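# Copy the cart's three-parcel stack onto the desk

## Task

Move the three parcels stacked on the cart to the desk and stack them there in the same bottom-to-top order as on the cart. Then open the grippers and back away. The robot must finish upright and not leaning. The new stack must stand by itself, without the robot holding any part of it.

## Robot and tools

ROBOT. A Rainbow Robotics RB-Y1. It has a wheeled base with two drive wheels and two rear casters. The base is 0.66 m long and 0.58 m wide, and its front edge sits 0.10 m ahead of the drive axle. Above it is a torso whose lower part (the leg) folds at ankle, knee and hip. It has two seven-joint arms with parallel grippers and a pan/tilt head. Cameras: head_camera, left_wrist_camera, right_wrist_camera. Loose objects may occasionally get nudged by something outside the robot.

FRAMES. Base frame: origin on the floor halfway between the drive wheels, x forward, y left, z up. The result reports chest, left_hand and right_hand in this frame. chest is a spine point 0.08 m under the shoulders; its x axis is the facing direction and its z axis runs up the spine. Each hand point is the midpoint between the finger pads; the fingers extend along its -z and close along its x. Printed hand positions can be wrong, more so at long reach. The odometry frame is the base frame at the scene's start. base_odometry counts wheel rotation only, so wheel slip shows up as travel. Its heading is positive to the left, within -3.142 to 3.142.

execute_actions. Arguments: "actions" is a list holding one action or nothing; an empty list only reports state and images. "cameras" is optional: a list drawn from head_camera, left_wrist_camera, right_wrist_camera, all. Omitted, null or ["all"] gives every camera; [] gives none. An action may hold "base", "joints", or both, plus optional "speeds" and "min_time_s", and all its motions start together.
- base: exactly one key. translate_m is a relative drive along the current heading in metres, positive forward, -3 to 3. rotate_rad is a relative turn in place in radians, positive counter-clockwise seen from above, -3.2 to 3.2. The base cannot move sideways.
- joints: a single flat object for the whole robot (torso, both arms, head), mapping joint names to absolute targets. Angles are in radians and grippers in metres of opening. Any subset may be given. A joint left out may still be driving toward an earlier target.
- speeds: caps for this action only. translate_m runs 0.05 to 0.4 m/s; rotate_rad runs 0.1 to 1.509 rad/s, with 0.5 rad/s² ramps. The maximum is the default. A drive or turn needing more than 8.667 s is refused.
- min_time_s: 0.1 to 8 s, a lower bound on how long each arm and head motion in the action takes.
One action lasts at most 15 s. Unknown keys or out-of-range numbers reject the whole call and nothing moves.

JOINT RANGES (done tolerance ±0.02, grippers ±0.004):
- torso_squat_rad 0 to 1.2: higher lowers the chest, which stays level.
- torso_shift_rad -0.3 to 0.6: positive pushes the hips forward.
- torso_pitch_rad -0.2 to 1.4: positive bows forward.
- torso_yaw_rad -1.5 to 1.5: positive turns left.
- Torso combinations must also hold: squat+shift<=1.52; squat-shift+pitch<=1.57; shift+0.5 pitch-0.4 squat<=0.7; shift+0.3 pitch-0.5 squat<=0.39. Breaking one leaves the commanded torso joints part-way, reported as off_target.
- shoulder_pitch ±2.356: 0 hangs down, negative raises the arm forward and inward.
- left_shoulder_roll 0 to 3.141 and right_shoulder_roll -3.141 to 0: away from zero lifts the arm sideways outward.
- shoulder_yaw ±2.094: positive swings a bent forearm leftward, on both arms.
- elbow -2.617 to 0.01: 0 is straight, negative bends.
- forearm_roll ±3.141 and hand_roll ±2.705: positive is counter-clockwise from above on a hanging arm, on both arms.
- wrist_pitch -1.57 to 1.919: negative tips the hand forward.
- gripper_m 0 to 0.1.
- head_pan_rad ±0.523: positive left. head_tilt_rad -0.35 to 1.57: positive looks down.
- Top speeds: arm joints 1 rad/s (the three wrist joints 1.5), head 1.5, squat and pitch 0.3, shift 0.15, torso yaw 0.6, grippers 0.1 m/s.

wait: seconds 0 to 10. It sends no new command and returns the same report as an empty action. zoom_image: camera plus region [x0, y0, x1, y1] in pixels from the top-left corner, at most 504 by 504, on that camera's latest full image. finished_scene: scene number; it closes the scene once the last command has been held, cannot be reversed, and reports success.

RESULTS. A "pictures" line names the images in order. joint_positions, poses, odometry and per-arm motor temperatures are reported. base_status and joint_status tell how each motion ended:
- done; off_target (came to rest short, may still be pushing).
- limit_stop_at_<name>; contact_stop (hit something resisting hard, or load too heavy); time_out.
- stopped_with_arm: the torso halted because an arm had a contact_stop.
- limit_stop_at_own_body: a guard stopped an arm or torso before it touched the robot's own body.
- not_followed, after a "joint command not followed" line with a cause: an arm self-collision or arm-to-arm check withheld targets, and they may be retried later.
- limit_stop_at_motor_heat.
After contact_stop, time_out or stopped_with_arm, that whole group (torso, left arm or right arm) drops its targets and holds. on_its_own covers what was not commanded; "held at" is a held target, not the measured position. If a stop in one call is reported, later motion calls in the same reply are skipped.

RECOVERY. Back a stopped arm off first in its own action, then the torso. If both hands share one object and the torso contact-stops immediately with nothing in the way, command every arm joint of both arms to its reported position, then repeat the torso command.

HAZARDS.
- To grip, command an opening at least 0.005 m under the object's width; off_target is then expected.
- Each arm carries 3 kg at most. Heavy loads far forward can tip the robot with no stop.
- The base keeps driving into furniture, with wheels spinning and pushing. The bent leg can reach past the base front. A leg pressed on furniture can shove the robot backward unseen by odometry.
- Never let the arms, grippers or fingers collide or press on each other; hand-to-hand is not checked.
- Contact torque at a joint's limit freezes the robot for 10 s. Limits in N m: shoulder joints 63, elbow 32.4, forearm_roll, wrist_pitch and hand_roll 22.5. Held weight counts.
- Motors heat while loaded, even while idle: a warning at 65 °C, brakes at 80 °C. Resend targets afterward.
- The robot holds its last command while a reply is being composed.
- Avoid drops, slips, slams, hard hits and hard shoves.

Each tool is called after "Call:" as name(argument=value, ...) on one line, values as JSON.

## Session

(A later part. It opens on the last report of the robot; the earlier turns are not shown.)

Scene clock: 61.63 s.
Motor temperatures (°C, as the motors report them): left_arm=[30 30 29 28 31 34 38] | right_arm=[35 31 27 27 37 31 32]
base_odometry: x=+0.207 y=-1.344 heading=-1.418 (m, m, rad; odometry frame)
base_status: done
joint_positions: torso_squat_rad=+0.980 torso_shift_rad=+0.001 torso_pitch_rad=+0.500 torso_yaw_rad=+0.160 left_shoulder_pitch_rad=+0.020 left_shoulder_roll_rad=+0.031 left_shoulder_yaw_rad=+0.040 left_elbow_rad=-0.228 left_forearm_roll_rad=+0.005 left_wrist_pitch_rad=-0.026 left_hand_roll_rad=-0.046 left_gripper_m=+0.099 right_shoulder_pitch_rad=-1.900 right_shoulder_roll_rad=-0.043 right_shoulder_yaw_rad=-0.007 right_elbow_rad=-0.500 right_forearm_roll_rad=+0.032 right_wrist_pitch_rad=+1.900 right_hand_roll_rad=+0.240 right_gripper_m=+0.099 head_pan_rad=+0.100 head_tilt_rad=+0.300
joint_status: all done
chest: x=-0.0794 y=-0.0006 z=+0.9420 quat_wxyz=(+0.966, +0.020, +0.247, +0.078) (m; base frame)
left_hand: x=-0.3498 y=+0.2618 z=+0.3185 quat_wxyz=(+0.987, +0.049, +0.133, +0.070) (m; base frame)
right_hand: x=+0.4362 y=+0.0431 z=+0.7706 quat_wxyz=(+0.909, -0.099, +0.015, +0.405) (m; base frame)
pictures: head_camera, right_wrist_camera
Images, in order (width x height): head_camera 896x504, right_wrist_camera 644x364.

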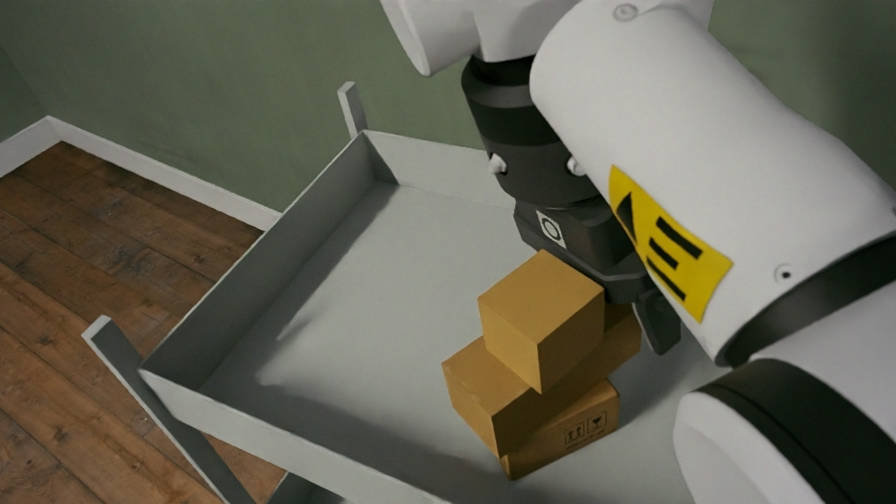

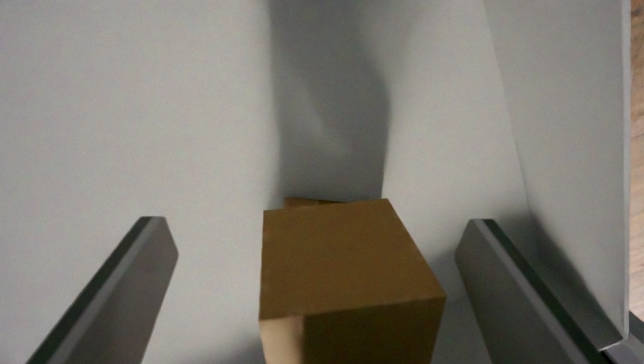

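Over the box end. Lower a bit more and close.

Call:
execute_actions(actions=[{"joints":{"torso_squat_rad":1.05}}], cameras=["head_camera","right_wrist_camera"])

Scene clock: 64.23 s.
Motor temperatures (°C, as the motors report them): left_arm=[30 30 29 28 31 34 38] | right_arm=[35 31 27 28 37 31 32]
base_odometry: x=+0.207 y=-1.344 heading=-1.418 (m, m, rad; odometry frame)
base_status: not commanded
joint_positions: torso_squat_rad=+1.040 torso_shift_rad=-0.001 torso_pitch_rad=+0.495 torso_yaw_rad=+0.160 left_shoulder_pitch_rad=+0.020 left_shoulder_roll_rad=+0.031 left_shoulder_yaw_rad=+0.040 left_elbow_rad=-0.228 left_forearm_roll_rad=+0.005 left_wrist_pitch_rad=-0.026 left_hand_roll_rad=-0.046 left_gripper_m=+0.099 right_shoulder_pitch_rad=-1.906 right_shoulder_roll_rad=-0.044 right_shoulder_yaw_rad=-0.007 right_elbow_rad=-0.503 right_forearm_roll_rad=+0.032 right_wrist_pitch_rad=+1.900 right_hand_roll_rad=+0.240 right_gripper_m=+0.099 head_pan_rad=+0.100 head_tilt_rad=+0.300
joint_status: torso_squat_rad contact_stop (moved +0.060 of +0.070)
chest: x=-0.0813 y=-0.0005 z=+0.9074 quat_wxyz=(+0.966, +0.020, +0.244, +0.078) (m; base frame)
left_hand: x=-0.3486 y=+0.2618 z=+0.2826 quat_wxyz=(+0.988, +0.049, +0.130, +0.070) (m; base frame)
right_hand: x=+0.4369 y=+0.0436 z=+0.7422 quat_wxyz=(+0.909, -0.100, +0.009, +0.404) (m; base frame)
pictures: head_camera, right_wrist_camera
Images, in order (width x height): head_camera 896x504, right_wrist_camera 644x364.

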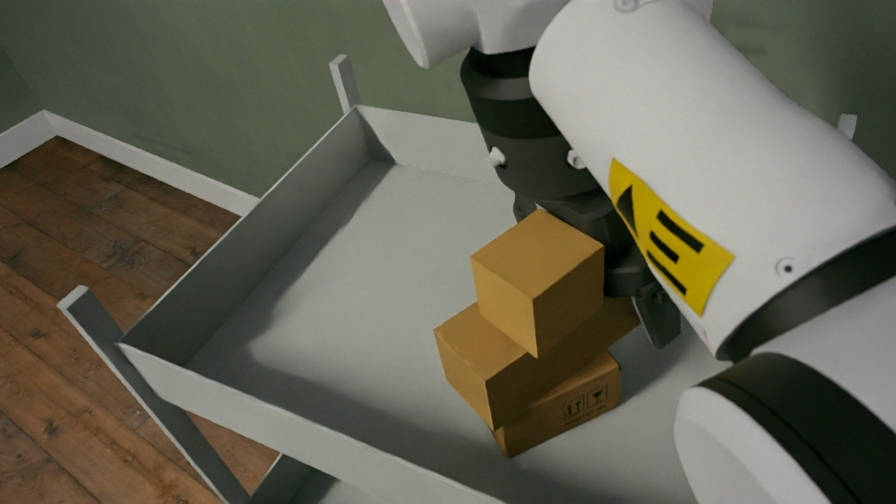

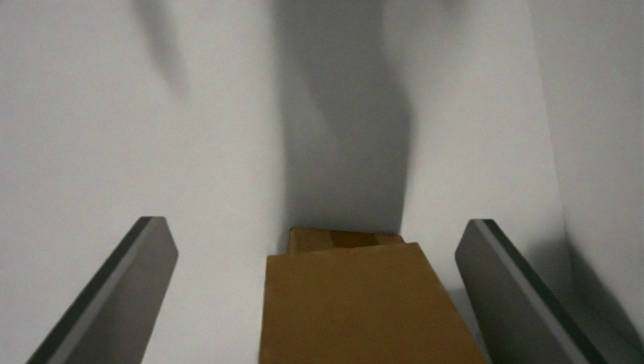

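Call:
execute_actions(actions=[{"joints":{"torso_squat_rad":1.02,"right_gripper_m":0.04}}], cameras=["head_camera","right_wrist_camera"])

Scene clock: 66.37 s.
Motor temperatures (°C, as the motors report them): left_arm=[30 30 29 28 31 34 38] | right_arm=[35 31 27 28 37 31 32]
base_odometry: x=+0.207 y=-1.344 heading=-1.418 (m, m, rad; odometry frame)
base_status: not commanded
joint_positions: torso_squat_rad=+1.020 torso_shift_rad=+0.000 torso_pitch_rad=+0.497 torso_yaw_rad=+0.160 left_shoulder_pitch_rad=+0.020 left_shoulder_roll_rad=+0.031 left_shoulder_yaw_rad=+0.040 left_elbow_rad=-0.228 left_forearm_roll_rad=+0.005 left_wrist_pitch_rad=-0.026 left_hand_roll_rad=-0.046 left_gripper_m=+0.099 right_shoulder_pitch_rad=-1.901 right_shoulder_roll_rad=-0.043 right_shoulder_yaw_rad=-0.007 right_elbow_rad=-0.500 right_forearm_roll_rad=+0.032 right_wrist_pitch_rad=+1.900 right_hand_roll_rad=+0.240 right_gripper_m=+0.056 head_pan_rad=+0.100 head_tilt_rad=+0.300
joint_status: right_gripper_m off_target (ended at +0.056, target +0.040); the others done
chest: x=-0.0807 y=-0.0005 z=+0.9189 quat_wxyz=(+0.966, +0.020, +0.245, +0.078) (m; base frame)
left_hand: x=-0.3490 y=+0.2618 z=+0.2945 quat_wxyz=(+0.988, +0.049, +0.131, +0.070) (m; base frame)
right_hand: x=+0.4357 y=+0.0430 z=+0.7494 quat_wxyz=(+0.909, -0.100, +0.013, +0.404) (m; base frame)
pictures: head_camera, right_wrist_camera
Images, in order (width x height): head_camera 896x504, right_wrist_camera 644x364.

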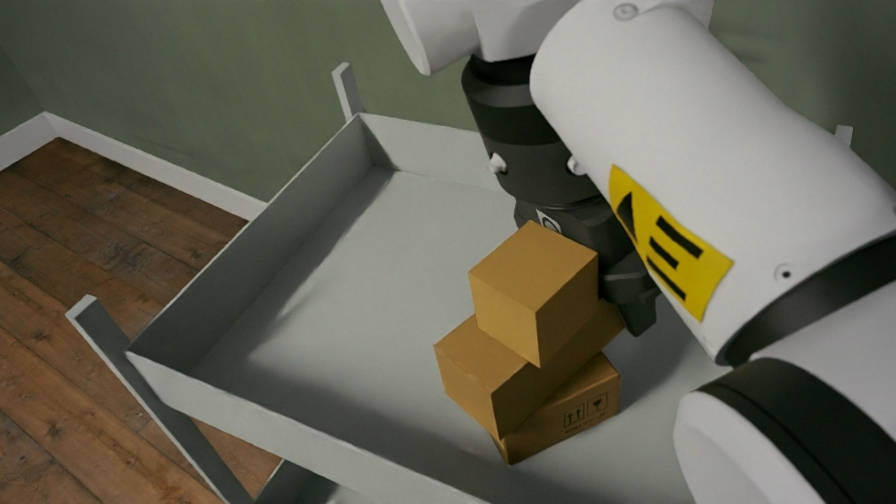

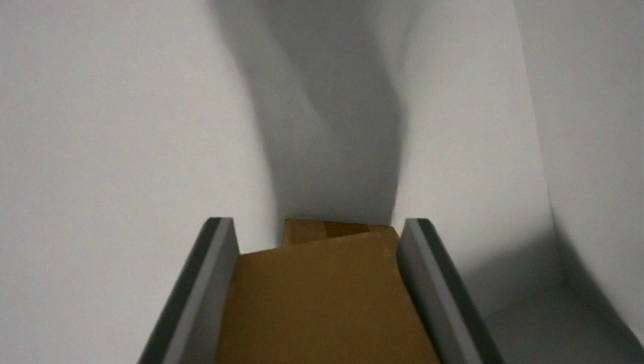

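Call:
execute_actions(actions=[{"joints":{"torso_squat_rad":0.8}}], cameras=["head_camera"])

Scene clock: 79.33 s.
Motor temperatures (°C, as the motors report them): left_arm=[30 30 29 28 31 34 38] | right_arm=[35 31 27 28 37 31 32]
base_odometry: x=+0.207 y=-1.344 heading=-1.418 (m, m, rad; odometry frame)
base_status: not commanded
joint_positions: torso_squat_rad=+0.800 torso_shift_rad=+0.000 torso_pitch_rad=+0.497 torso_yaw_rad=+0.160 left_shoulder_pitch_rad=+0.020 left_shoulder_roll_rad=+0.031 left_shoulder_yaw_rad=+0.040 left_elbow_rad=-0.228 left_forearm_roll_rad=+0.005 left_wrist_pitch_rad=-0.026 left_hand_roll_rad=-0.046 left_gripper_m=+0.099 right_shoulder_pitch_rad=-1.900 right_shoulder_roll_rad=-0.043 right_shoulder_yaw_rad=-0.007 right_elbow_rad=-0.500 right_forearm_roll_rad=+0.032 right_wrist_pitch_rad=+1.900 right_hand_roll_rad=+0.240 right_gripper_m=+0.056 head_pan_rad=+0.100 head_tilt_rad=+0.300
joint_status: all done
chest: x=-0.0806 y=-0.0007 z=+1.0402 quat_wxyz=(+0.966, +0.020, +0.245, +0.078) (m; base frame)
left_hand: x=-0.3491 y=+0.2617 z=+0.4158 quat_wxyz=(+0.988, +0.049, +0.131, +0.070) (m; base frame)
right_hand: x=+0.4355 y=+0.0428 z=+0.8703 quat_wxyz=(+0.909, -0.100, +0.014, +0.404) (m; base frame)
pictures: head_camera
Images, in order (width x height): head_camera 896x504.

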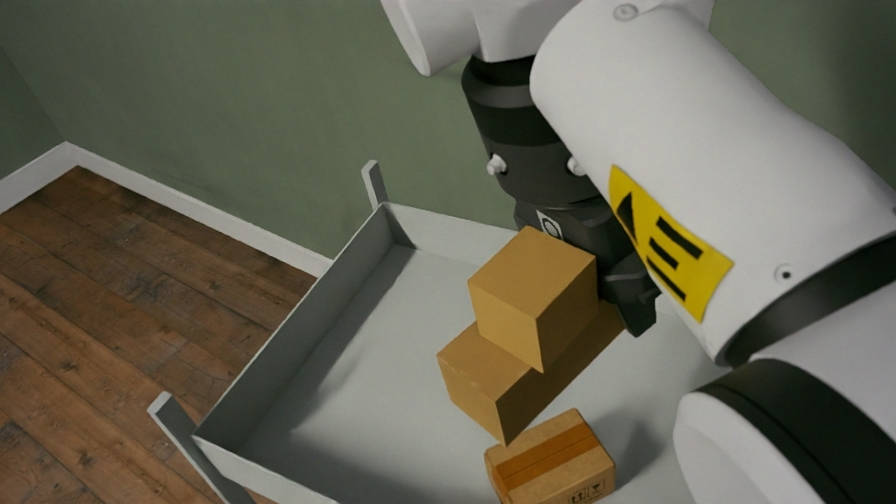

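Call:
execute_actions(actions=[{"joints":{"torso_squat_rad":0.6,"right_shoulder_roll_rad":-0.4,"right_shoulder_pitch_rad":-2.1,"right_elbow_rad":-0.3},"min_time_s":3}], cameras=["head_camera"])

Scene clock: 84.00 s.
Motor temperatures (°C, as the motors report them): left_arm=[30 30 29 28 31 34 38] | right_arm=[35 31 27 28 37 31 32]
base_odometry: x=+0.207 y=-1.344 heading=-1.418 (m, m, rad; odometry frame)
base_status: not commanded
joint_positions: torso_squat_rad=+0.600 torso_shift_rad=+0.000 torso_pitch_rad=+0.497 torso_yaw_rad=+0.160 left_shoulder_pitch_rad=+0.020 left_shoulder_roll_rad=+0.031 left_shoulder_yaw_rad=+0.040 left_elbow_rad=-0.228 left_forearm_roll_rad=+0.005 left_wrist_pitch_rad=-0.026 left_hand_roll_rad=-0.046 left_gripper_m=+0.099 right_shoulder_pitch_rad=-2.100 right_shoulder_roll_rad=-0.400 right_shoulder_yaw_rad=-0.007 right_elbow_rad=-0.300 right_forearm_roll_rad=+0.032 right_wrist_pitch_rad=+1.900 right_hand_roll_rad=+0.240 right_gripper_m=+0.056 head_pan_rad=+0.100 head_tilt_rad=+0.300
joint_status: all done
chest: x=-0.0807 y=-0.0007 z=+1.1302 quat_wxyz=(+0.966, +0.020, +0.245, +0.078) (m; base frame)
left_hand: x=-0.3491 y=+0.2616 z=+0.5059 quat_wxyz=(+0.988, +0.049, +0.131, +0.070) (m; base frame)
right_hand: x=+0.5086 y=-0.1195 z=+1.0544 quat_wxyz=(+0.963, -0.126, -0.005, +0.239) (m; base frame)
pictures: head_camera
Images, in order (width x height): head_camera 896x504.

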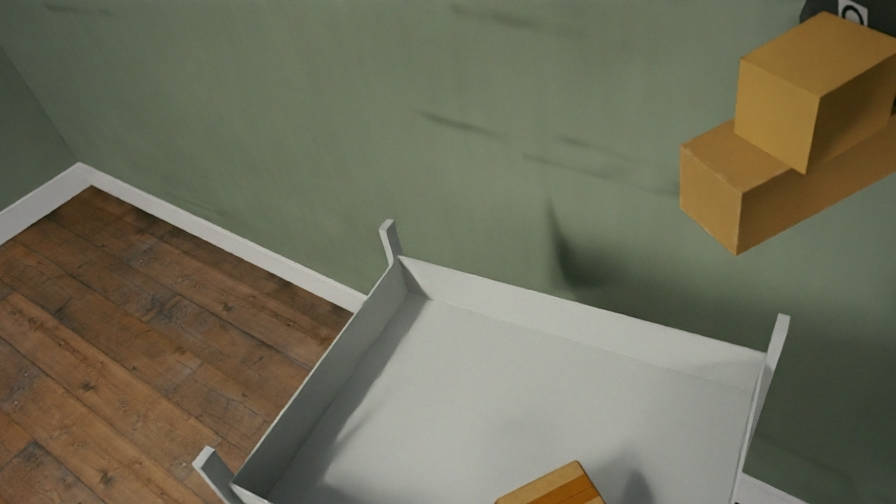

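Call:
execute_actions(actions=[{"joints":{"torso_yaw_rad":0.07,"right_shoulder_roll_rad":-0.8,"left_shoulder_pitch_rad":-1.9,"left_elbow_rad":-0.5,"left_wrist_pitch_rad":1.9,"left_hand_roll_rad":1.3,"head_tilt_rad":0.7,"head_pan_rad":0},"min_time_s":3}])

Scene clock: 88.87 s.
Motor temperatures (°C, as the motors report them): left_arm=[30 30 29 28 31 34 38] | right_arm=[35 31 27 28 37 31 32]
base_odometry: x=+0.207 y=-1.344 heading=-1.418 (m, m, rad; odometry frame)
base_status: not commanded
joint_positions: torso_squat_rad=+0.600 torso_shift_rad=+0.000 torso_pitch_rad=+0.497 torso_yaw_rad=+0.070 left_shoulder_pitch_rad=-1.900 left_shoulder_roll_rad=+0.031 left_shoulder_yaw_rad=+0.040 left_elbow_rad=-0.500 left_forearm_roll_rad=+0.005 left_wrist_pitch_rad=+1.900 left_hand_roll_rad=+1.300 left_gripper_m=+0.099 right_shoulder_pitch_rad=-2.100 right_shoulder_roll_rad=-0.800 right_shoulder_yaw_rad=-0.007 right_elbow_rad=-0.300 right_forearm_roll_rad=+0.032 right_wrist_pitch_rad=+1.900 right_hand_roll_rad=+0.240 right_gripper_m=+0.056 head_pan_rad=+0.000 head_tilt_rad=+0.700
joint_status: all done
chest: x=-0.0807 y=-0.0007 z=+1.1302 quat_wxyz=(+0.969, +0.009, +0.246, +0.034) (m; base frame)
left_hand: x=+0.4245 y=+0.0634 z=+0.9577 quat_wxyz=(+0.896, +0.117, -0.043, +0.427) (m; base frame)
right_hand: x=+0.4892 y=-0.3695 z=+1.1138 quat_wxyz=(+0.990, -0.139, -0.020, +0.004) (m; base frame)
pictures: head_camera, left_wrist_camera, right_wrist_camera
Images, in order (width x height): head_camera 896x504, left_wrist_camera 644x364, right_wrist_camera 644x364.

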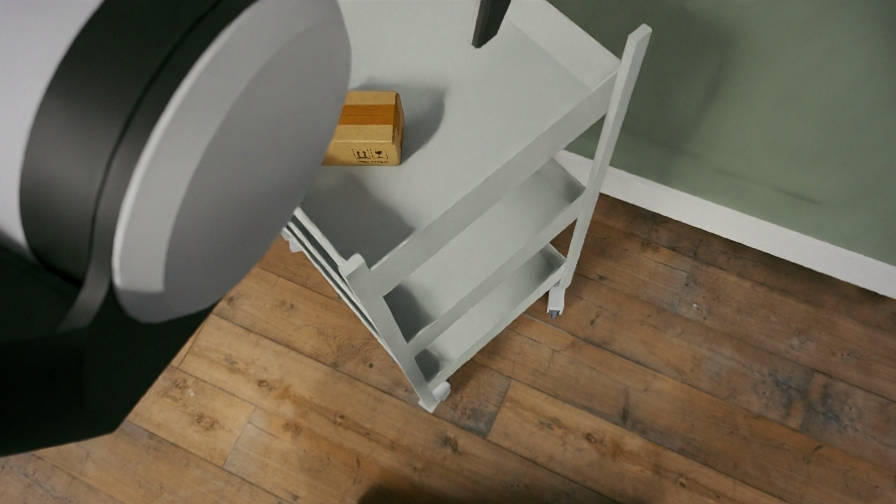

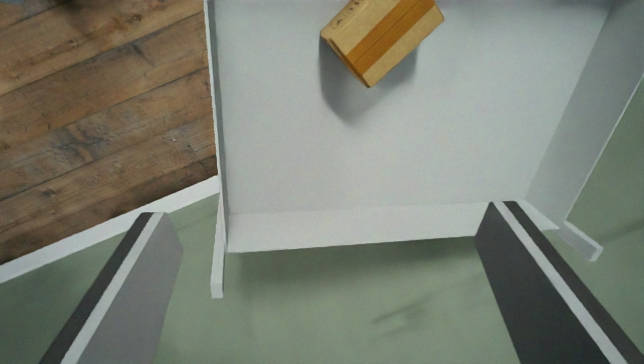

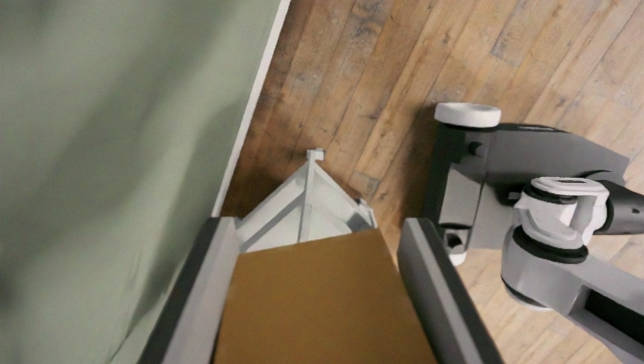

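Call:
execute_actions(actions=[{"base":{"translate_m":-0.05},"joints":{"torso_yaw_rad":0.33,"left_hand_roll_rad":0.2,"head_pan_rad":-0.1},"min_time_s":2}], cameras=["head_camera","left_wrist_camera"])

Scene clock: 92.83 s.
Motor temperatures (°C, as the motors report them): left_arm=[30 30 29 28 31 34 38] | right_arm=[35 31 27 28 37 31 32]
base_odometry: x=+0.199 y=-1.295 heading=-1.418 (m, m, rad; odometry frame)
base_status: done
joint_positions: torso_squat_rad=+0.600 torso_shift_rad=+0.000 torso_pitch_rad=+0.497 torso_yaw_rad=+0.330 left_shoulder_pitch_rad=-1.900 left_shoulder_roll_rad=+0.031 left_shoulder_yaw_rad=+0.040 left_elbow_rad=-0.500 left_forearm_roll_rad=+0.005 left_wrist_pitch_rad=+1.900 left_hand_roll_rad=+0.200 left_gripper_m=+0.099 right_shoulder_pitch_rad=-2.100 right_shoulder_roll_rad=-0.800 right_shoulder_yaw_rad=-0.007 right_elbow_rad=-0.300 right_forearm_roll_rad=+0.032 right_wrist_pitch_rad=+1.900 right_hand_roll_rad=+0.240 right_gripper_m=+0.056 head_pan_rad=-0.100 head_tilt_rad=+0.700
joint_status: all done
chest: x=-0.0807 y=-0.0007 z=+1.1303 quat_wxyz=(+0.956, +0.041, +0.242, +0.159) (m; base frame)
left_hand: x=+0.3946 y=+0.1966 z=+0.9740 quat_wxyz=(+0.983, +0.179, +0.045, +0.011) (m; base frame)
right_hand: x=+0.5575 y=-0.2263 z=+1.0769 quat_wxyz=(+0.990, -0.074, -0.036, +0.115) (m; base frame)
pictures: head_camera, left_wrist_camera
Images, in order (width x height): head_camera 896x504, left_wrist_camera 644x364.

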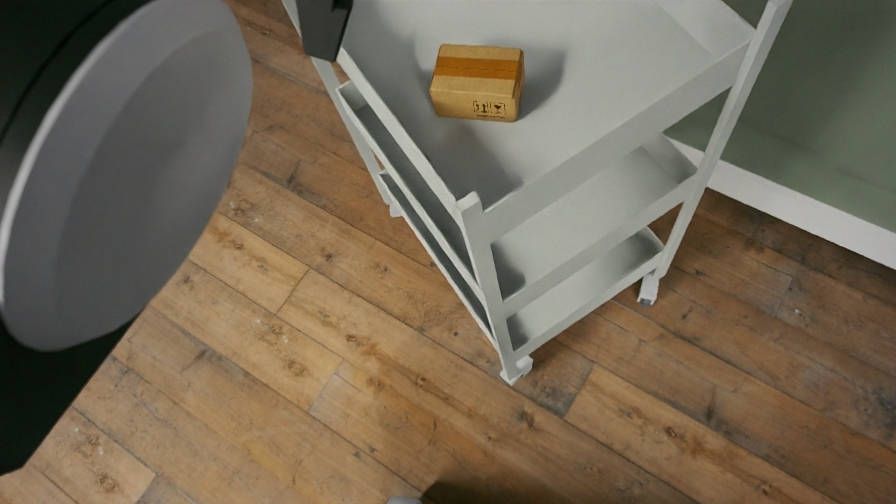

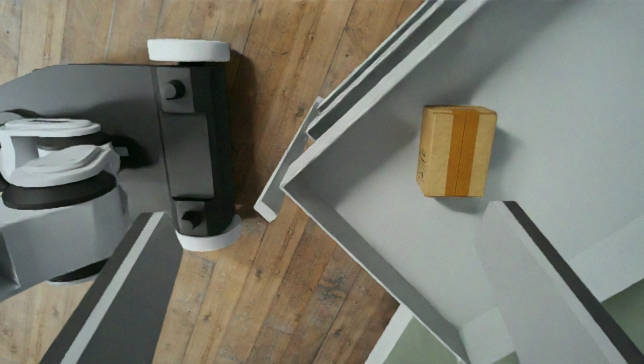

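Call:
execute_actions(actions=[{"base":{"translate_m":0.12},"joints":{"torso_yaw_rad":0.12,"left_hand_roll_rad":0.4,"head_pan_rad":0.1},"min_time_s":2}], cameras=["head_camera","left_wrist_camera"])

Scene clock: 96.70 s.
Motor temperatures (°C, as the motors report them): left_arm=[30 30 29 28 31 34 38] | right_arm=[35 31 27 28 37 31 32]
base_odometry: x=+0.217 y=-1.413 heading=-1.418 (m, m, rad; odometry frame)
base_status: done
joint_positions: torso_squat_rad=+0.600 torso_shift_rad=+0.000 torso_pitch_rad=+0.497 torso_yaw_rad=+0.120 left_shoulder_pitch_rad=-1.900 left_shoulder_roll_rad=+0.031 left_shoulder_yaw_rad=+0.040 left_elbow_rad=-0.500 left_forearm_roll_rad=+0.005 left_wrist_pitch_rad=+1.900 left_hand_roll_rad=+0.400 left_gripper_m=+0.099 right_shoulder_pitch_rad=-2.100 right_shoulder_roll_rad=-0.800 right_shoulder_yaw_rad=-0.007 right_elbow_rad=-0.300 right_forearm_roll_rad=+0.032 right_wrist_pitch_rad=+1.900 right_hand_roll_rad=+0.240 right_gripper_m=+0.056 head_pan_rad=+0.100 head_tilt_rad=+0.700
joint_status: all done
chest: x=-0.0806 y=-0.0008 z=+1.1302 quat_wxyz=(+0.968, +0.015, +0.245, +0.058) (m; base frame)
left_hand: x=+0.4212 y=+0.0895 z=+0.9594 quat_wxyz=(+0.991, +0.135, +0.015, +0.017) (m; base frame)
right_hand: x=+0.5048 y=-0.3438 z=+1.1053 quat_wxyz=(+0.991, -0.126, -0.023, +0.025) (m; base frame)
pictures: head_camera, left_wrist_camera
Images, in order (width x height): head_camera 896x504, left_wrist_camera 644x364.

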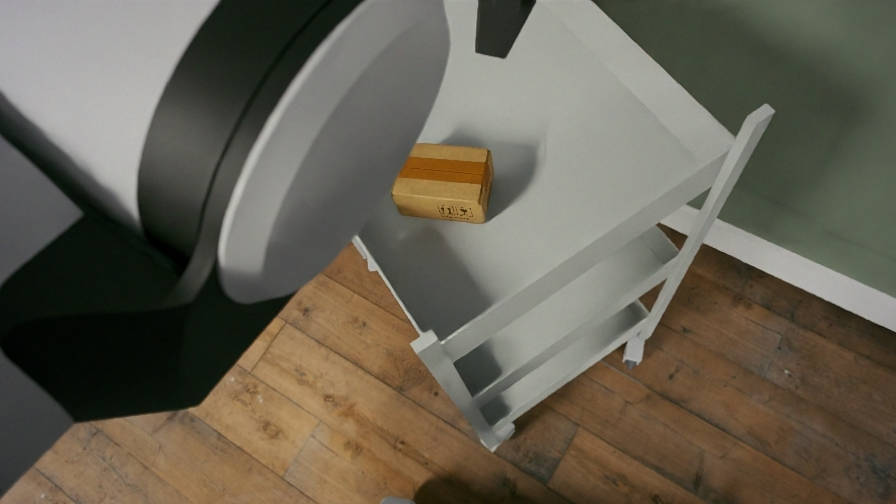

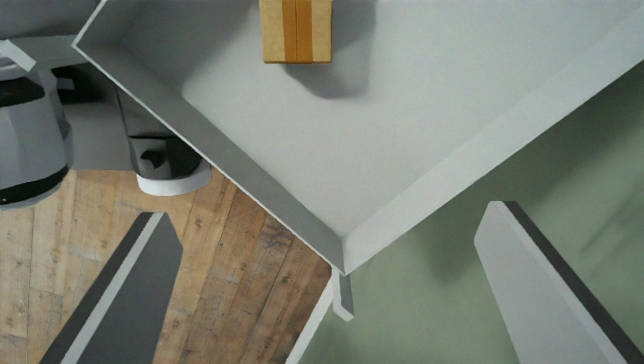

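Call:
execute_actions(actions=[{"joints":{"torso_yaw_rad":0.24,"left_hand_roll_rad":0.29,"head_pan_rad":0,"torso_squat_rad":0.8},"min_time_s":2}], cameras=["head_camera","left_wrist_camera"])

Scene clock: 100.30 s.
Motor temperatures (°C, as the motors report them): left_arm=[30 30 29 28 31 34 38] | right_arm=[35 31 27 28 37 31 32]
base_odometry: x=+0.217 y=-1.413 heading=-1.418 (m, m, rad; odometry frame)
base_status: not commanded
joint_positions: torso_squat_rad=+0.800 torso_shift_rad=+0.000 torso_pitch_rad=+0.497 torso_yaw_rad=+0.240 left_shoulder_pitch_rad=-1.900 left_shoulder_roll_rad=+0.031 left_shoulder_yaw_rad=+0.040 left_elbow_rad=-0.500 left_forearm_roll_rad=+0.005 left_wrist_pitch_rad=+1.900 left_hand_roll_rad=+0.290 left_gripper_m=+0.099 right_shoulder_pitch_rad=-2.100 right_shoulder_roll_rad=-0.800 right_shoulder_yaw_rad=-0.007 right_elbow_rad=-0.300 right_forearm_roll_rad=+0.032 right_wrist_pitch_rad=+1.900 right_hand_roll_rad=+0.240 right_gripper_m=+0.056 head_pan_rad=+0.000 head_tilt_rad=+0.700
joint_status: all done
chest: x=-0.0806 y=-0.0007 z=+1.0402 quat_wxyz=(+0.962, +0.030, +0.244, +0.116) (m; base frame)
left_hand: x=+0.4084 y=+0.1514 z=+0.8765 quat_wxyz=(+0.986, +0.161, +0.031, +0.015) (m; base frame)
right_hand: x=+0.5376 y=-0.2783 z=+0.9977 quat_wxyz=(+0.992, -0.097, -0.030, +0.077) (m; base frame)
pictures: head_camera, left_wrist_camera
Images, in order (width x height): head_camera 896x504, left_wrist_camera 644x364.

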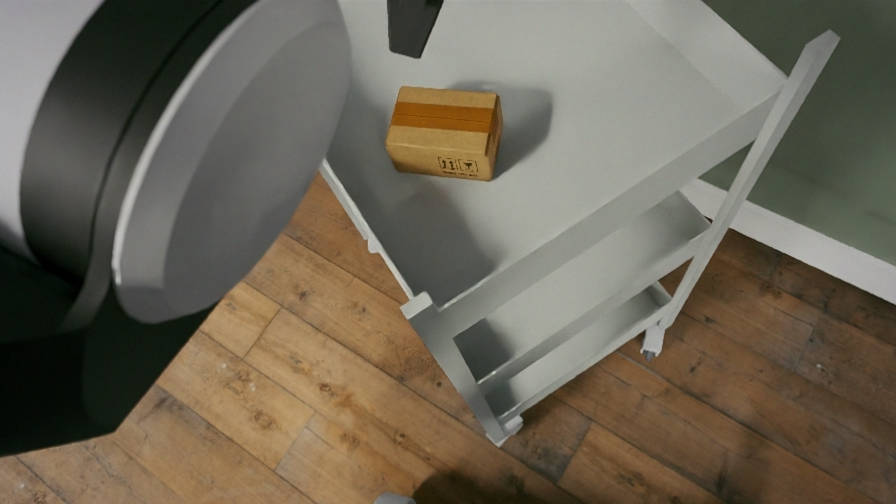

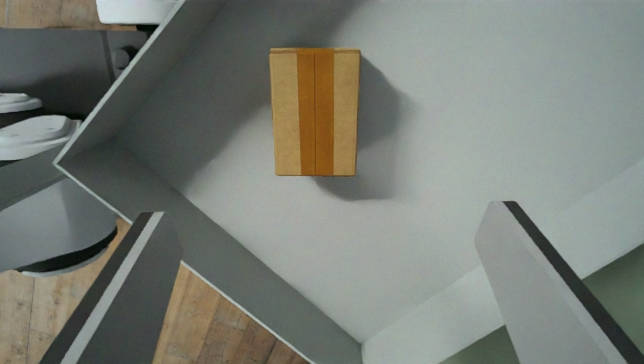

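Call:
execute_actions(actions=[{"joints":{"torso_squat_rad":1.05,"head_tilt_rad":0.4}}], cameras=["head_camera","left_wrist_camera"])

Scene clock: 102.90 s.
Motor temperatures (°C, as the motors report them): left_arm=[30 30 29 28 31 34 38] | right_arm=[35 31 27 28 37 31 32]
base_odometry: x=+0.217 y=-1.413 heading=-1.418 (m, m, rad; odometry frame)
base_status: not commanded
joint_positions: torso_squat_rad=+1.050 torso_shift_rad=+0.000 torso_pitch_rad=+0.497 torso_yaw_rad=+0.240 left_shoulder_pitch_rad=-1.900 left_shoulder_roll_rad=+0.031 left_shoulder_yaw_rad=+0.040 left_elbow_rad=-0.500 left_forearm_roll_rad=+0.005 left_wrist_pitch_rad=+1.900 left_hand_roll_rad=+0.290 left_gripper_m=+0.099 right_shoulder_pitch_rad=-2.100 right_shoulder_roll_rad=-0.800 right_shoulder_yaw_rad=-0.007 right_elbow_rad=-0.300 right_forearm_roll_rad=+0.032 right_wrist_pitch_rad=+1.900 right_hand_roll_rad=+0.240 right_gripper_m=+0.056 head_pan_rad=+0.000 head_tilt_rad=+0.400
joint_status: all done
chest: x=-0.0806 y=-0.0005 z=+0.9008 quat_wxyz=(+0.962, +0.030, +0.244, +0.116) (m; base frame)
left_hand: x=+0.4084 y=+0.1515 z=+0.7371 quat_wxyz=(+0.986, +0.161, +0.031, +0.015) (m; base frame)
right_hand: x=+0.5376 y=-0.2782 z=+0.8582 quat_wxyz=(+0.992, -0.097, -0.030, +0.077) (m; base frame)
pictures: head_camera, left_wrist_camera
Images, in order (width x height): head_camera 896x504, left_wrist_camera 644x364.

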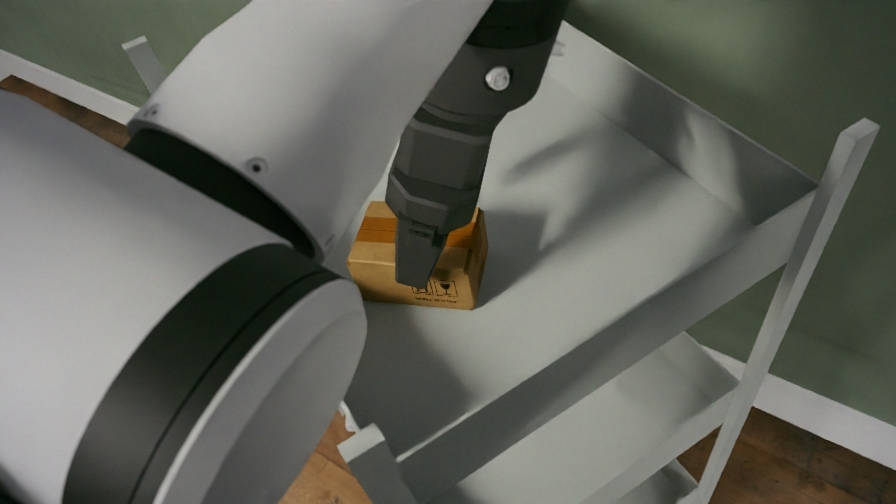

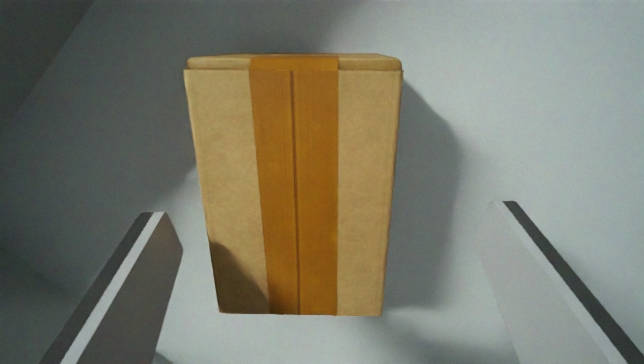

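Fingers straddle the box. Lower slightly and close.

Call:
execute_actions(actions=[{"joints":{"left_shoulder_pitch_rad":-1.85,"left_wrist_pitch_rad":1.85}}], cameras=[])

Call:
execute_actions(actions=[{"joints":{"left_gripper_m":0.04}}], cameras=["head_camera","left_wrist_camera"])

Scene clock: 105.60 s.
Motor temperatures (°C, as the motors report them): left_arm=[30 30 29 28 31 34 38] | right_arm=[35 31 27 28 37 31 32]
base_odometry: x=+0.217 y=-1.413 heading=-1.418 (m, m, rad; odometry frame)
base_status: not commanded
joint_positions: torso_squat_rad=+1.050 torso_shift_rad=+0.000 torso_pitch_rad=+0.497 torso_yaw_rad=+0.240 left_shoulder_pitch_rad=-1.850 left_shoulder_roll_rad=+0.031 left_shoulder_yaw_rad=+0.040 left_elbow_rad=-0.500 left_forearm_roll_rad=+0.005 left_wrist_pitch_rad=+1.850 left_hand_roll_rad=+0.290 left_gripper_m=+0.099 right_shoulder_pitch_rad=-2.100 right_shoulder_roll_rad=-0.800 right_shoulder_yaw_rad=-0.007 right_elbow_rad=-0.300 right_forearm_roll_rad=+0.032 right_wrist_pitch_rad=+1.900 right_hand_roll_rad=+0.240 right_gripper_m=+0.056 head_pan_rad=+0.000 head_tilt_rad=+0.400
joint_status: all done
chest: x=-0.0806 y=-0.0005 z=+0.9008 quat_wxyz=(+0.962, +0.030, +0.244, +0.116) (m; base frame)
left_hand: x=+0.4083 y=+0.1586 z=+0.7128 quat_wxyz=(+0.987, +0.154, +0.031, +0.018) (m; base frame)
right_hand: x=+0.5376 y=-0.2781 z=+0.8582 quat_wxyz=(+0.992, -0.097, -0.030, +0.077) (m; base frame)
pictures: none
No camera images: the call's "cameras" was empty. Leave "cameras" out to get every camera's image.

Scene clock: 106.67 s.
Motor temperatures (°C, as the motors report them): left_arm=[30 30 29 28 31 34 38] | right_arm=[35 31 27 28 37 31 32]
base_odometry: x=+0.217 y=-1.413 heading=-1.418 (m, m, rad; odometry frame)
base_status: not commanded
joint_positions: torso_squat_rad=+1.050 torso_shift_rad=+0.000 torso_pitch_rad=+0.497 torso_yaw_rad=+0.240 left_shoulder_pitch_rad=-1.850 left_shoulder_roll_rad=+0.031 left_shoulder_yaw_rad=+0.040 left_elbow_rad=-0.500 left_forearm_roll_rad=+0.005 left_wrist_pitch_rad=+1.850 left_hand_roll_rad=+0.290 left_gripper_m=+0.059 right_shoulder_pitch_rad=-2.100 right_shoulder_roll_rad=-0.800 right_shoulder_yaw_rad=-0.007 right_elbow_rad=-0.300 right_forearm_roll_rad=+0.032 right_wrist_pitch_rad=+1.900 right_hand_roll_rad=+0.240 right_gripper_m=+0.056 head_pan_rad=+0.000 head_tilt_rad=+0.400
joint_status: left_gripper_m off_target (ended at +0.059, target +0.040)
chest: x=-0.0806 y=-0.0005 z=+0.9008 quat_wxyz=(+0.962, +0.030, +0.244, +0.116) (m; base frame)
left_hand: x=+0.4083 y=+0.1586 z=+0.7128 quat_wxyz=(+0.987, +0.154, +0.031, +0.018) (m; base frame)
right_hand: x=+0.5376 y=-0.2781 z=+0.8582 quat_wxyz=(+0.992, -0.097, -0.030, +0.077) (m; base frame)
pictures: head_camera, left_wrist_camera
Images, in order (width x height): head_camera 896x504, left_wrist_camera 644x364.

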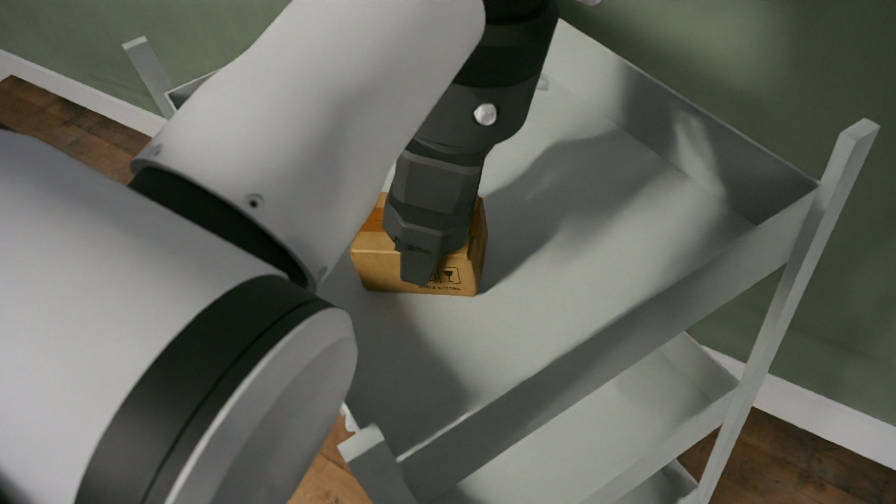

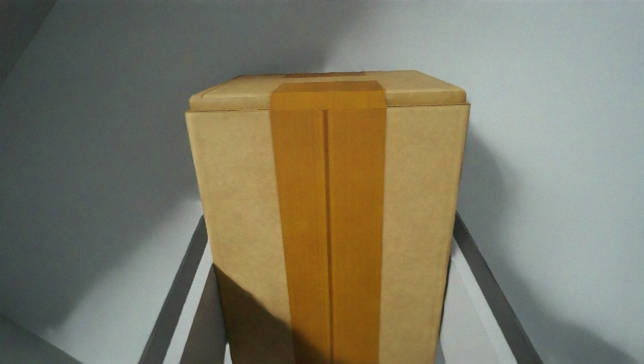

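Call:
execute_actions(actions=[{"joints":{"torso_squat_rad":0.0}}], cameras=[])

Call:
execute_actions(actions=[{"base":{"translate_m":-1.3},"speeds":{"translate_m":0.25}}], cameras=[])

Call:
execute_actions(actions=[{"base":{"rotate_rad":-2.0},"speeds":{"rotate_rad":0.5},"joints":{"head_tilt_rad":0.0}}], cameras=["head_camera"])

Scene clock: 112.43 s.
Motor temperatures (°C, as the motors report them): left_arm=[31 30 29 28 31 34 38] | right_arm=[35 31 27 28 37 31 32]
base_odometry: x=+0.217 y=-1.413 heading=-1.418 (m, m, rad; odometry frame)
base_status: not commanded
joint_positions: torso_squat_rad=+0.000 torso_shift_rad=+0.000 torso_pitch_rad=+0.497 torso_yaw_rad=+0.240 left_shoulder_pitch_rad=-1.850 left_shoulder_roll_rad=+0.031 left_shoulder_yaw_rad=+0.040 left_elbow_rad=-0.500 left_forearm_roll_rad=+0.005 left_wrist_pitch_rad=+1.850 left_hand_roll_rad=+0.290 left_gripper_m=+0.059 right_shoulder_pitch_rad=-2.100 right_shoulder_roll_rad=-0.800 right_shoulder_yaw_rad=-0.007 right_elbow_rad=-0.300 right_forearm_roll_rad=+0.032 right_wrist_pitch_rad=+1.900 right_hand_roll_rad=+0.240 right_gripper_m=+0.056 head_pan_rad=+0.000 head_tilt_rad=+0.400
joint_status: all done
chest: x=-0.0806 y=-0.0008 z=+1.2525 quat_wxyz=(+0.962, +0.030, +0.244, +0.116) (m; base frame)
left_hand: x=+0.4083 y=+0.1583 z=+1.0644 quat_wxyz=(+0.987, +0.154, +0.031, +0.018) (m; base frame)
right_hand: x=+0.5377 y=-0.2784 z=+1.2097 quat_wxyz=(+0.992, -0.097, -0.030, +0.077) (m; base frame)
pictures: none
No camera images: the call's "cameras" was empty. Leave "cameras" out to get every camera's image.

Scene clock: 119.33 s.
Motor temperatures (°C, as the motors report them): left_arm=[31 30 29 28 31 34 38] | right_arm=[35 31 27 28 37 31 32]
base_odometry: x=+0.019 y=-0.128 heading=-1.417 (m, m, rad; odometry frame)
base_status: done
joint_positions: torso_squat_rad=+0.000 torso_shift_rad=+0.000 torso_pitch_rad=+0.497 torso_yaw_rad=+0.240 left_shoulder_pitch_rad=-1.850 left_shoulder_roll_rad=+0.031 left_shoulder_yaw_rad=+0.040 left_elbow_rad=-0.500 left_forearm_roll_rad=+0.005 left_wrist_pitch_rad=+1.850 left_hand_roll_rad=+0.290 left_gripper_m=+0.059 right_shoulder_pitch_rad=-2.100 right_shoulder_roll_rad=-0.800 right_shoulder_yaw_rad=-0.007 right_elbow_rad=-0.300 right_forearm_roll_rad=+0.032 right_wrist_pitch_rad=+1.900 right_hand_roll_rad=+0.240 right_gripper_m=+0.056 head_pan_rad=+0.000 head_tilt_rad=+0.400
joint_status: not commanded
chest: x=-0.0807 y=-0.0008 z=+1.2525 quat_wxyz=(+0.962, +0.030, +0.244, +0.116) (m; base frame)
left_hand: x=+0.4082 y=+0.1583 z=+1.0645 quat_wxyz=(+0.987, +0.154, +0.031, +0.018) (m; base frame)
right_hand: x=+0.5376 y=-0.2784 z=+1.2099 quat_wxyz=(+0.992, -0.097, -0.030, +0.077) (m; base frame)
pictures: none
No camera images: the call's "cameras" was empty. Leave "cameras" out to get every camera's image.

Scene clock: 124.67 s.
Motor temperatures (°C, as the motors report them): left_arm=[31 30 29 28 31 34 38] | right_arm=[36 31 27 28 37 31 32]
base_odometry: x=+0.019 y=-0.128 heading=+2.867 (m, m, rad; odometry frame)
base_status: done
joint_positions: torso_squat_rad=+0.000 torso_shift_rad=+0.000 torso_pitch_rad=+0.497 torso_yaw_rad=+0.240 left_shoulder_pitch_rad=-1.850 left_shoulder_roll_rad=+0.031 left_shoulder_yaw_rad=+0.040 left_elbow_rad=-0.500 left_forearm_roll_rad=+0.005 left_wrist_pitch_rad=+1.850 left_hand_roll_rad=+0.290 left_gripper_m=+0.059 right_shoulder_pitch_rad=-2.100 right_shoulder_roll_rad=-0.800 right_shoulder_yaw_rad=-0.007 right_elbow_rad=-0.300 right_forearm_roll_rad=+0.032 right_wrist_pitch_rad=+1.900 right_hand_roll_rad=+0.240 right_gripper_m=+0.056 head_pan_rad=+0.000 head_tilt_rad=+0.000
joint_status: all done
chest: x=-0.0807 y=-0.0008 z=+1.2525 quat_wxyz=(+0.962, +0.030, +0.244, +0.116) (m; base frame)
left_hand: x=+0.4082 y=+0.1583 z=+1.0645 quat_wxyz=(+0.987, +0.154, +0.031, +0.018) (m; base frame)
right_hand: x=+0.5376 y=-0.2784 z=+1.2099 quat_wxyz=(+0.992, -0.097, -0.030, +0.077) (m; base frame)
pictures: head_camera
Images, in order (width x height): head_camera 896x504.

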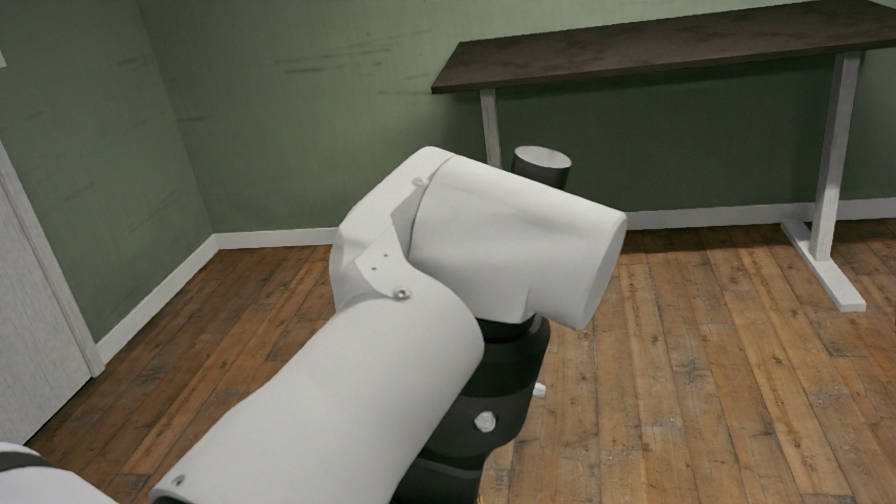

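Call:
execute_actions(actions=[{"base":{"translate_m":0.8},"speeds":{"translate_m":0.25},"joints":{"head_pan_rad":-0.3,"head_tilt_rad":0.1}}], cameras=["head_camera"])

Scene clock: 130.17 s.
Motor temperatures (°C, as the motors report them): left_arm=[31 30 29 28 31 34 38] | right_arm=[36 31 27 28 37 31 32]
base_odometry: x=-0.751 y=+0.089 heading=+2.867 (m, m, rad; odometry frame)
base_status: done
joint_positions: torso_squat_rad=+0.000 torso_shift_rad=+0.000 torso_pitch_rad=+0.497 torso_yaw_rad=+0.240 left_shoulder_pitch_rad=-1.850 left_shoulder_roll_rad=+0.031 left_shoulder_yaw_rad=+0.040 left_elbow_rad=-0.500 left_forearm_roll_rad=+0.005 left_wrist_pitch_rad=+1.850 left_hand_roll_rad=+0.290 left_gripper_m=+0.059 right_shoulder_pitch_rad=-2.100 right_shoulder_roll_rad=-0.800 right_shoulder_yaw_rad=-0.007 right_elbow_rad=-0.300 right_forearm_roll_rad=+0.032 right_wrist_pitch_rad=+1.900 right_hand_roll_rad=+0.240 right_gripper_m=+0.056 head_pan_rad=-0.300 head_tilt_rad=+0.100
joint_status: all done
chest: x=-0.0806 y=-0.0008 z=+1.2525 quat_wxyz=(+0.962, +0.030, +0.244, +0.116) (m; base frame)
left_hand: x=+0.4083 y=+0.1583 z=+1.0644 quat_wxyz=(+0.987, +0.154, +0.031, +0.018) (m; base frame)
right_hand: x=+0.5376 y=-0.2784 z=+1.2098 quat_wxyz=(+0.992, -0.097, -0.030, +0.077) (m; base frame)
pictures: head_camera
Images, in order (width x height): head_camera 896x504.

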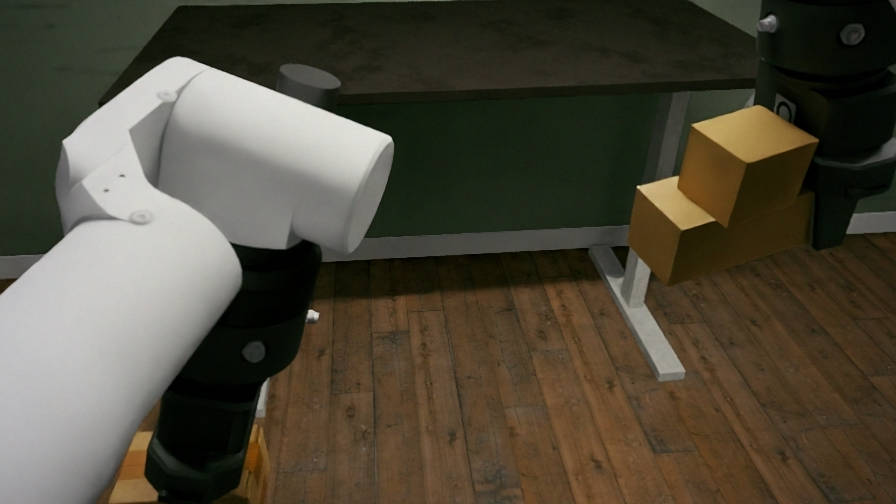

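Call:
execute_actions(actions=[{"base":{"translate_m":0.4},"speeds":{"translate_m":0.25},"joints":{"left_shoulder_pitch_rad":-2.3,"left_elbow_rad":-0.1,"left_wrist_pitch_rad":1.9,"head_tilt_rad":0.2},"min_time_s":2}], cameras=["head_camera"])

Scene clock: 136.23 s.
Motor temperatures (°C, as the motors report them): left_arm=[31 30 29 28 31 34 38] | right_arm=[36 31 27 28 37 31 32]
base_odometry: x=-1.136 y=+0.198 heading=+2.867 (m, m, rad; odometry frame)
base_status: done
joint_positions: torso_squat_rad=+0.000 torso_shift_rad=+0.000 torso_pitch_rad=+0.497 torso_yaw_rad=+0.240 left_shoulder_pitch_rad=-2.299 left_shoulder_roll_rad=+0.031 left_shoulder_yaw_rad=+0.040 left_elbow_rad=-0.100 left_forearm_roll_rad=+0.005 left_wrist_pitch_rad=+1.900 left_hand_roll_rad=+0.290 left_gripper_m=+0.059 right_shoulder_pitch_rad=-2.100 right_shoulder_roll_rad=-0.800 right_shoulder_yaw_rad=-0.007 right_elbow_rad=-0.300 right_forearm_roll_rad=+0.032 right_wrist_pitch_rad=+1.900 right_hand_roll_rad=+0.240 right_gripper_m=+0.056 head_pan_rad=-0.300 head_tilt_rad=+0.200
joint_status: all done
chest: x=-0.0806 y=-0.0008 z=+1.2525 quat_wxyz=(+0.962, +0.030, +0.244, +0.116) (m; base frame)
left_hand: x=+0.3995 y=+0.1283 z=+1.1863 quat_wxyz=(+0.975, +0.222, +0.024, +0.006) (m; base frame)
right_hand: x=+0.5376 y=-0.2784 z=+1.2098 quat_wxyz=(+0.992, -0.097, -0.030, +0.077) (m; base frame)
pictures: head_camera
Images, in order (width x height): head_camera 896x504.

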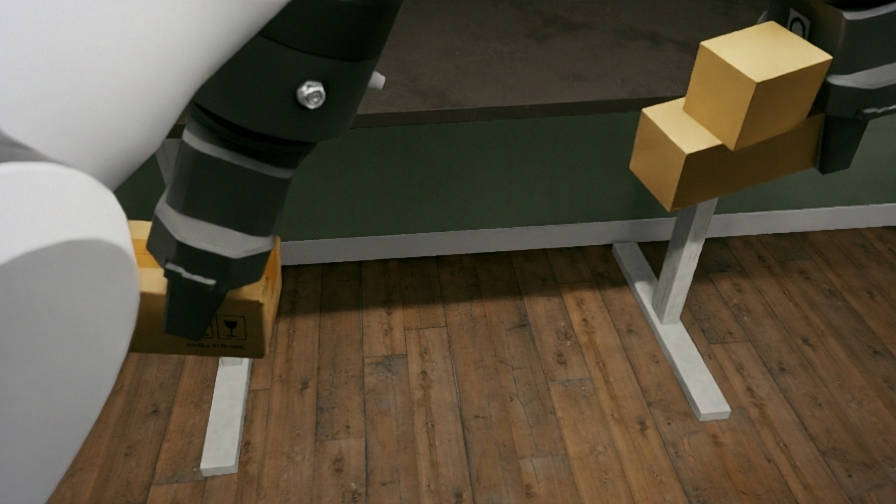

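Call:
execute_actions(actions=[{"joints":{"torso_pitch_rad":0.3,"left_elbow_rad":0.0,"left_shoulder_pitch_rad":-2.2,"right_elbow_rad":-0.1,"head_tilt_rad":0.4},"min_time_s":1.5}], cameras=["head_camera"])

Scene clock: 139.70 s.
Motor temperatures (°C, as the motors report them): left_arm=[31 30 29 28 31 34 38] | right_arm=[36 31 27 28 37 31 32]
base_odometry: x=-1.136 y=+0.198 heading=+2.867 (m, m, rad; odometry frame)
base_status: not commanded
joint_positions: torso_squat_rad=+0.000 torso_shift_rad=+0.000 torso_pitch_rad=+0.300 torso_yaw_rad=+0.240 left_shoulder_pitch_rad=-2.200 left_shoulder_roll_rad=+0.031 left_shoulder_yaw_rad=+0.040 left_elbow_rad=+0.000 left_forearm_roll_rad=+0.005 left_wrist_pitch_rad=+1.900 left_hand_roll_rad=+0.290 left_gripper_m=+0.059 right_shoulder_pitch_rad=-2.100 right_shoulder_roll_rad=-0.800 right_shoulder_yaw_rad=-0.007 right_elbow_rad=-0.100 right_forearm_roll_rad=+0.032 right_wrist_pitch_rad=+1.900 right_hand_roll_rad=+0.240 right_gripper_m=+0.056 head_pan_rad=-0.300 head_tilt_rad=+0.400
joint_status: all done
chest: x=-0.1367 y=-0.0009 z=+1.2761 quat_wxyz=(+0.982, +0.018, +0.148, +0.118) (m; base frame)
left_hand: x=+0.3244 y=+0.1613 z=+1.2391 quat_wxyz=(+0.972, +0.229, +0.024, +0.048) (m; base frame)
right_hand: x=+0.4519 y=-0.2831 z=+1.2997 quat_wxyz=(+0.994, -0.088, -0.030, +0.062) (m; base frame)
pictures: head_camera
Images, in order (width x height): head_camera 896x504.

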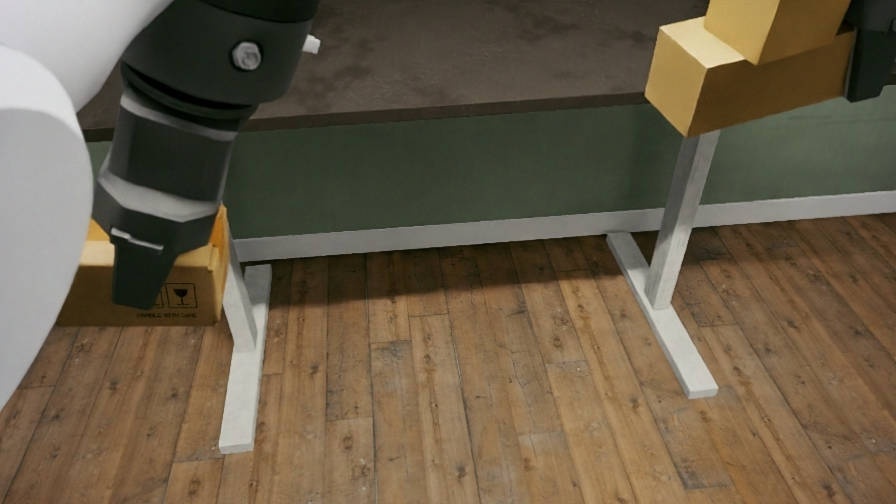

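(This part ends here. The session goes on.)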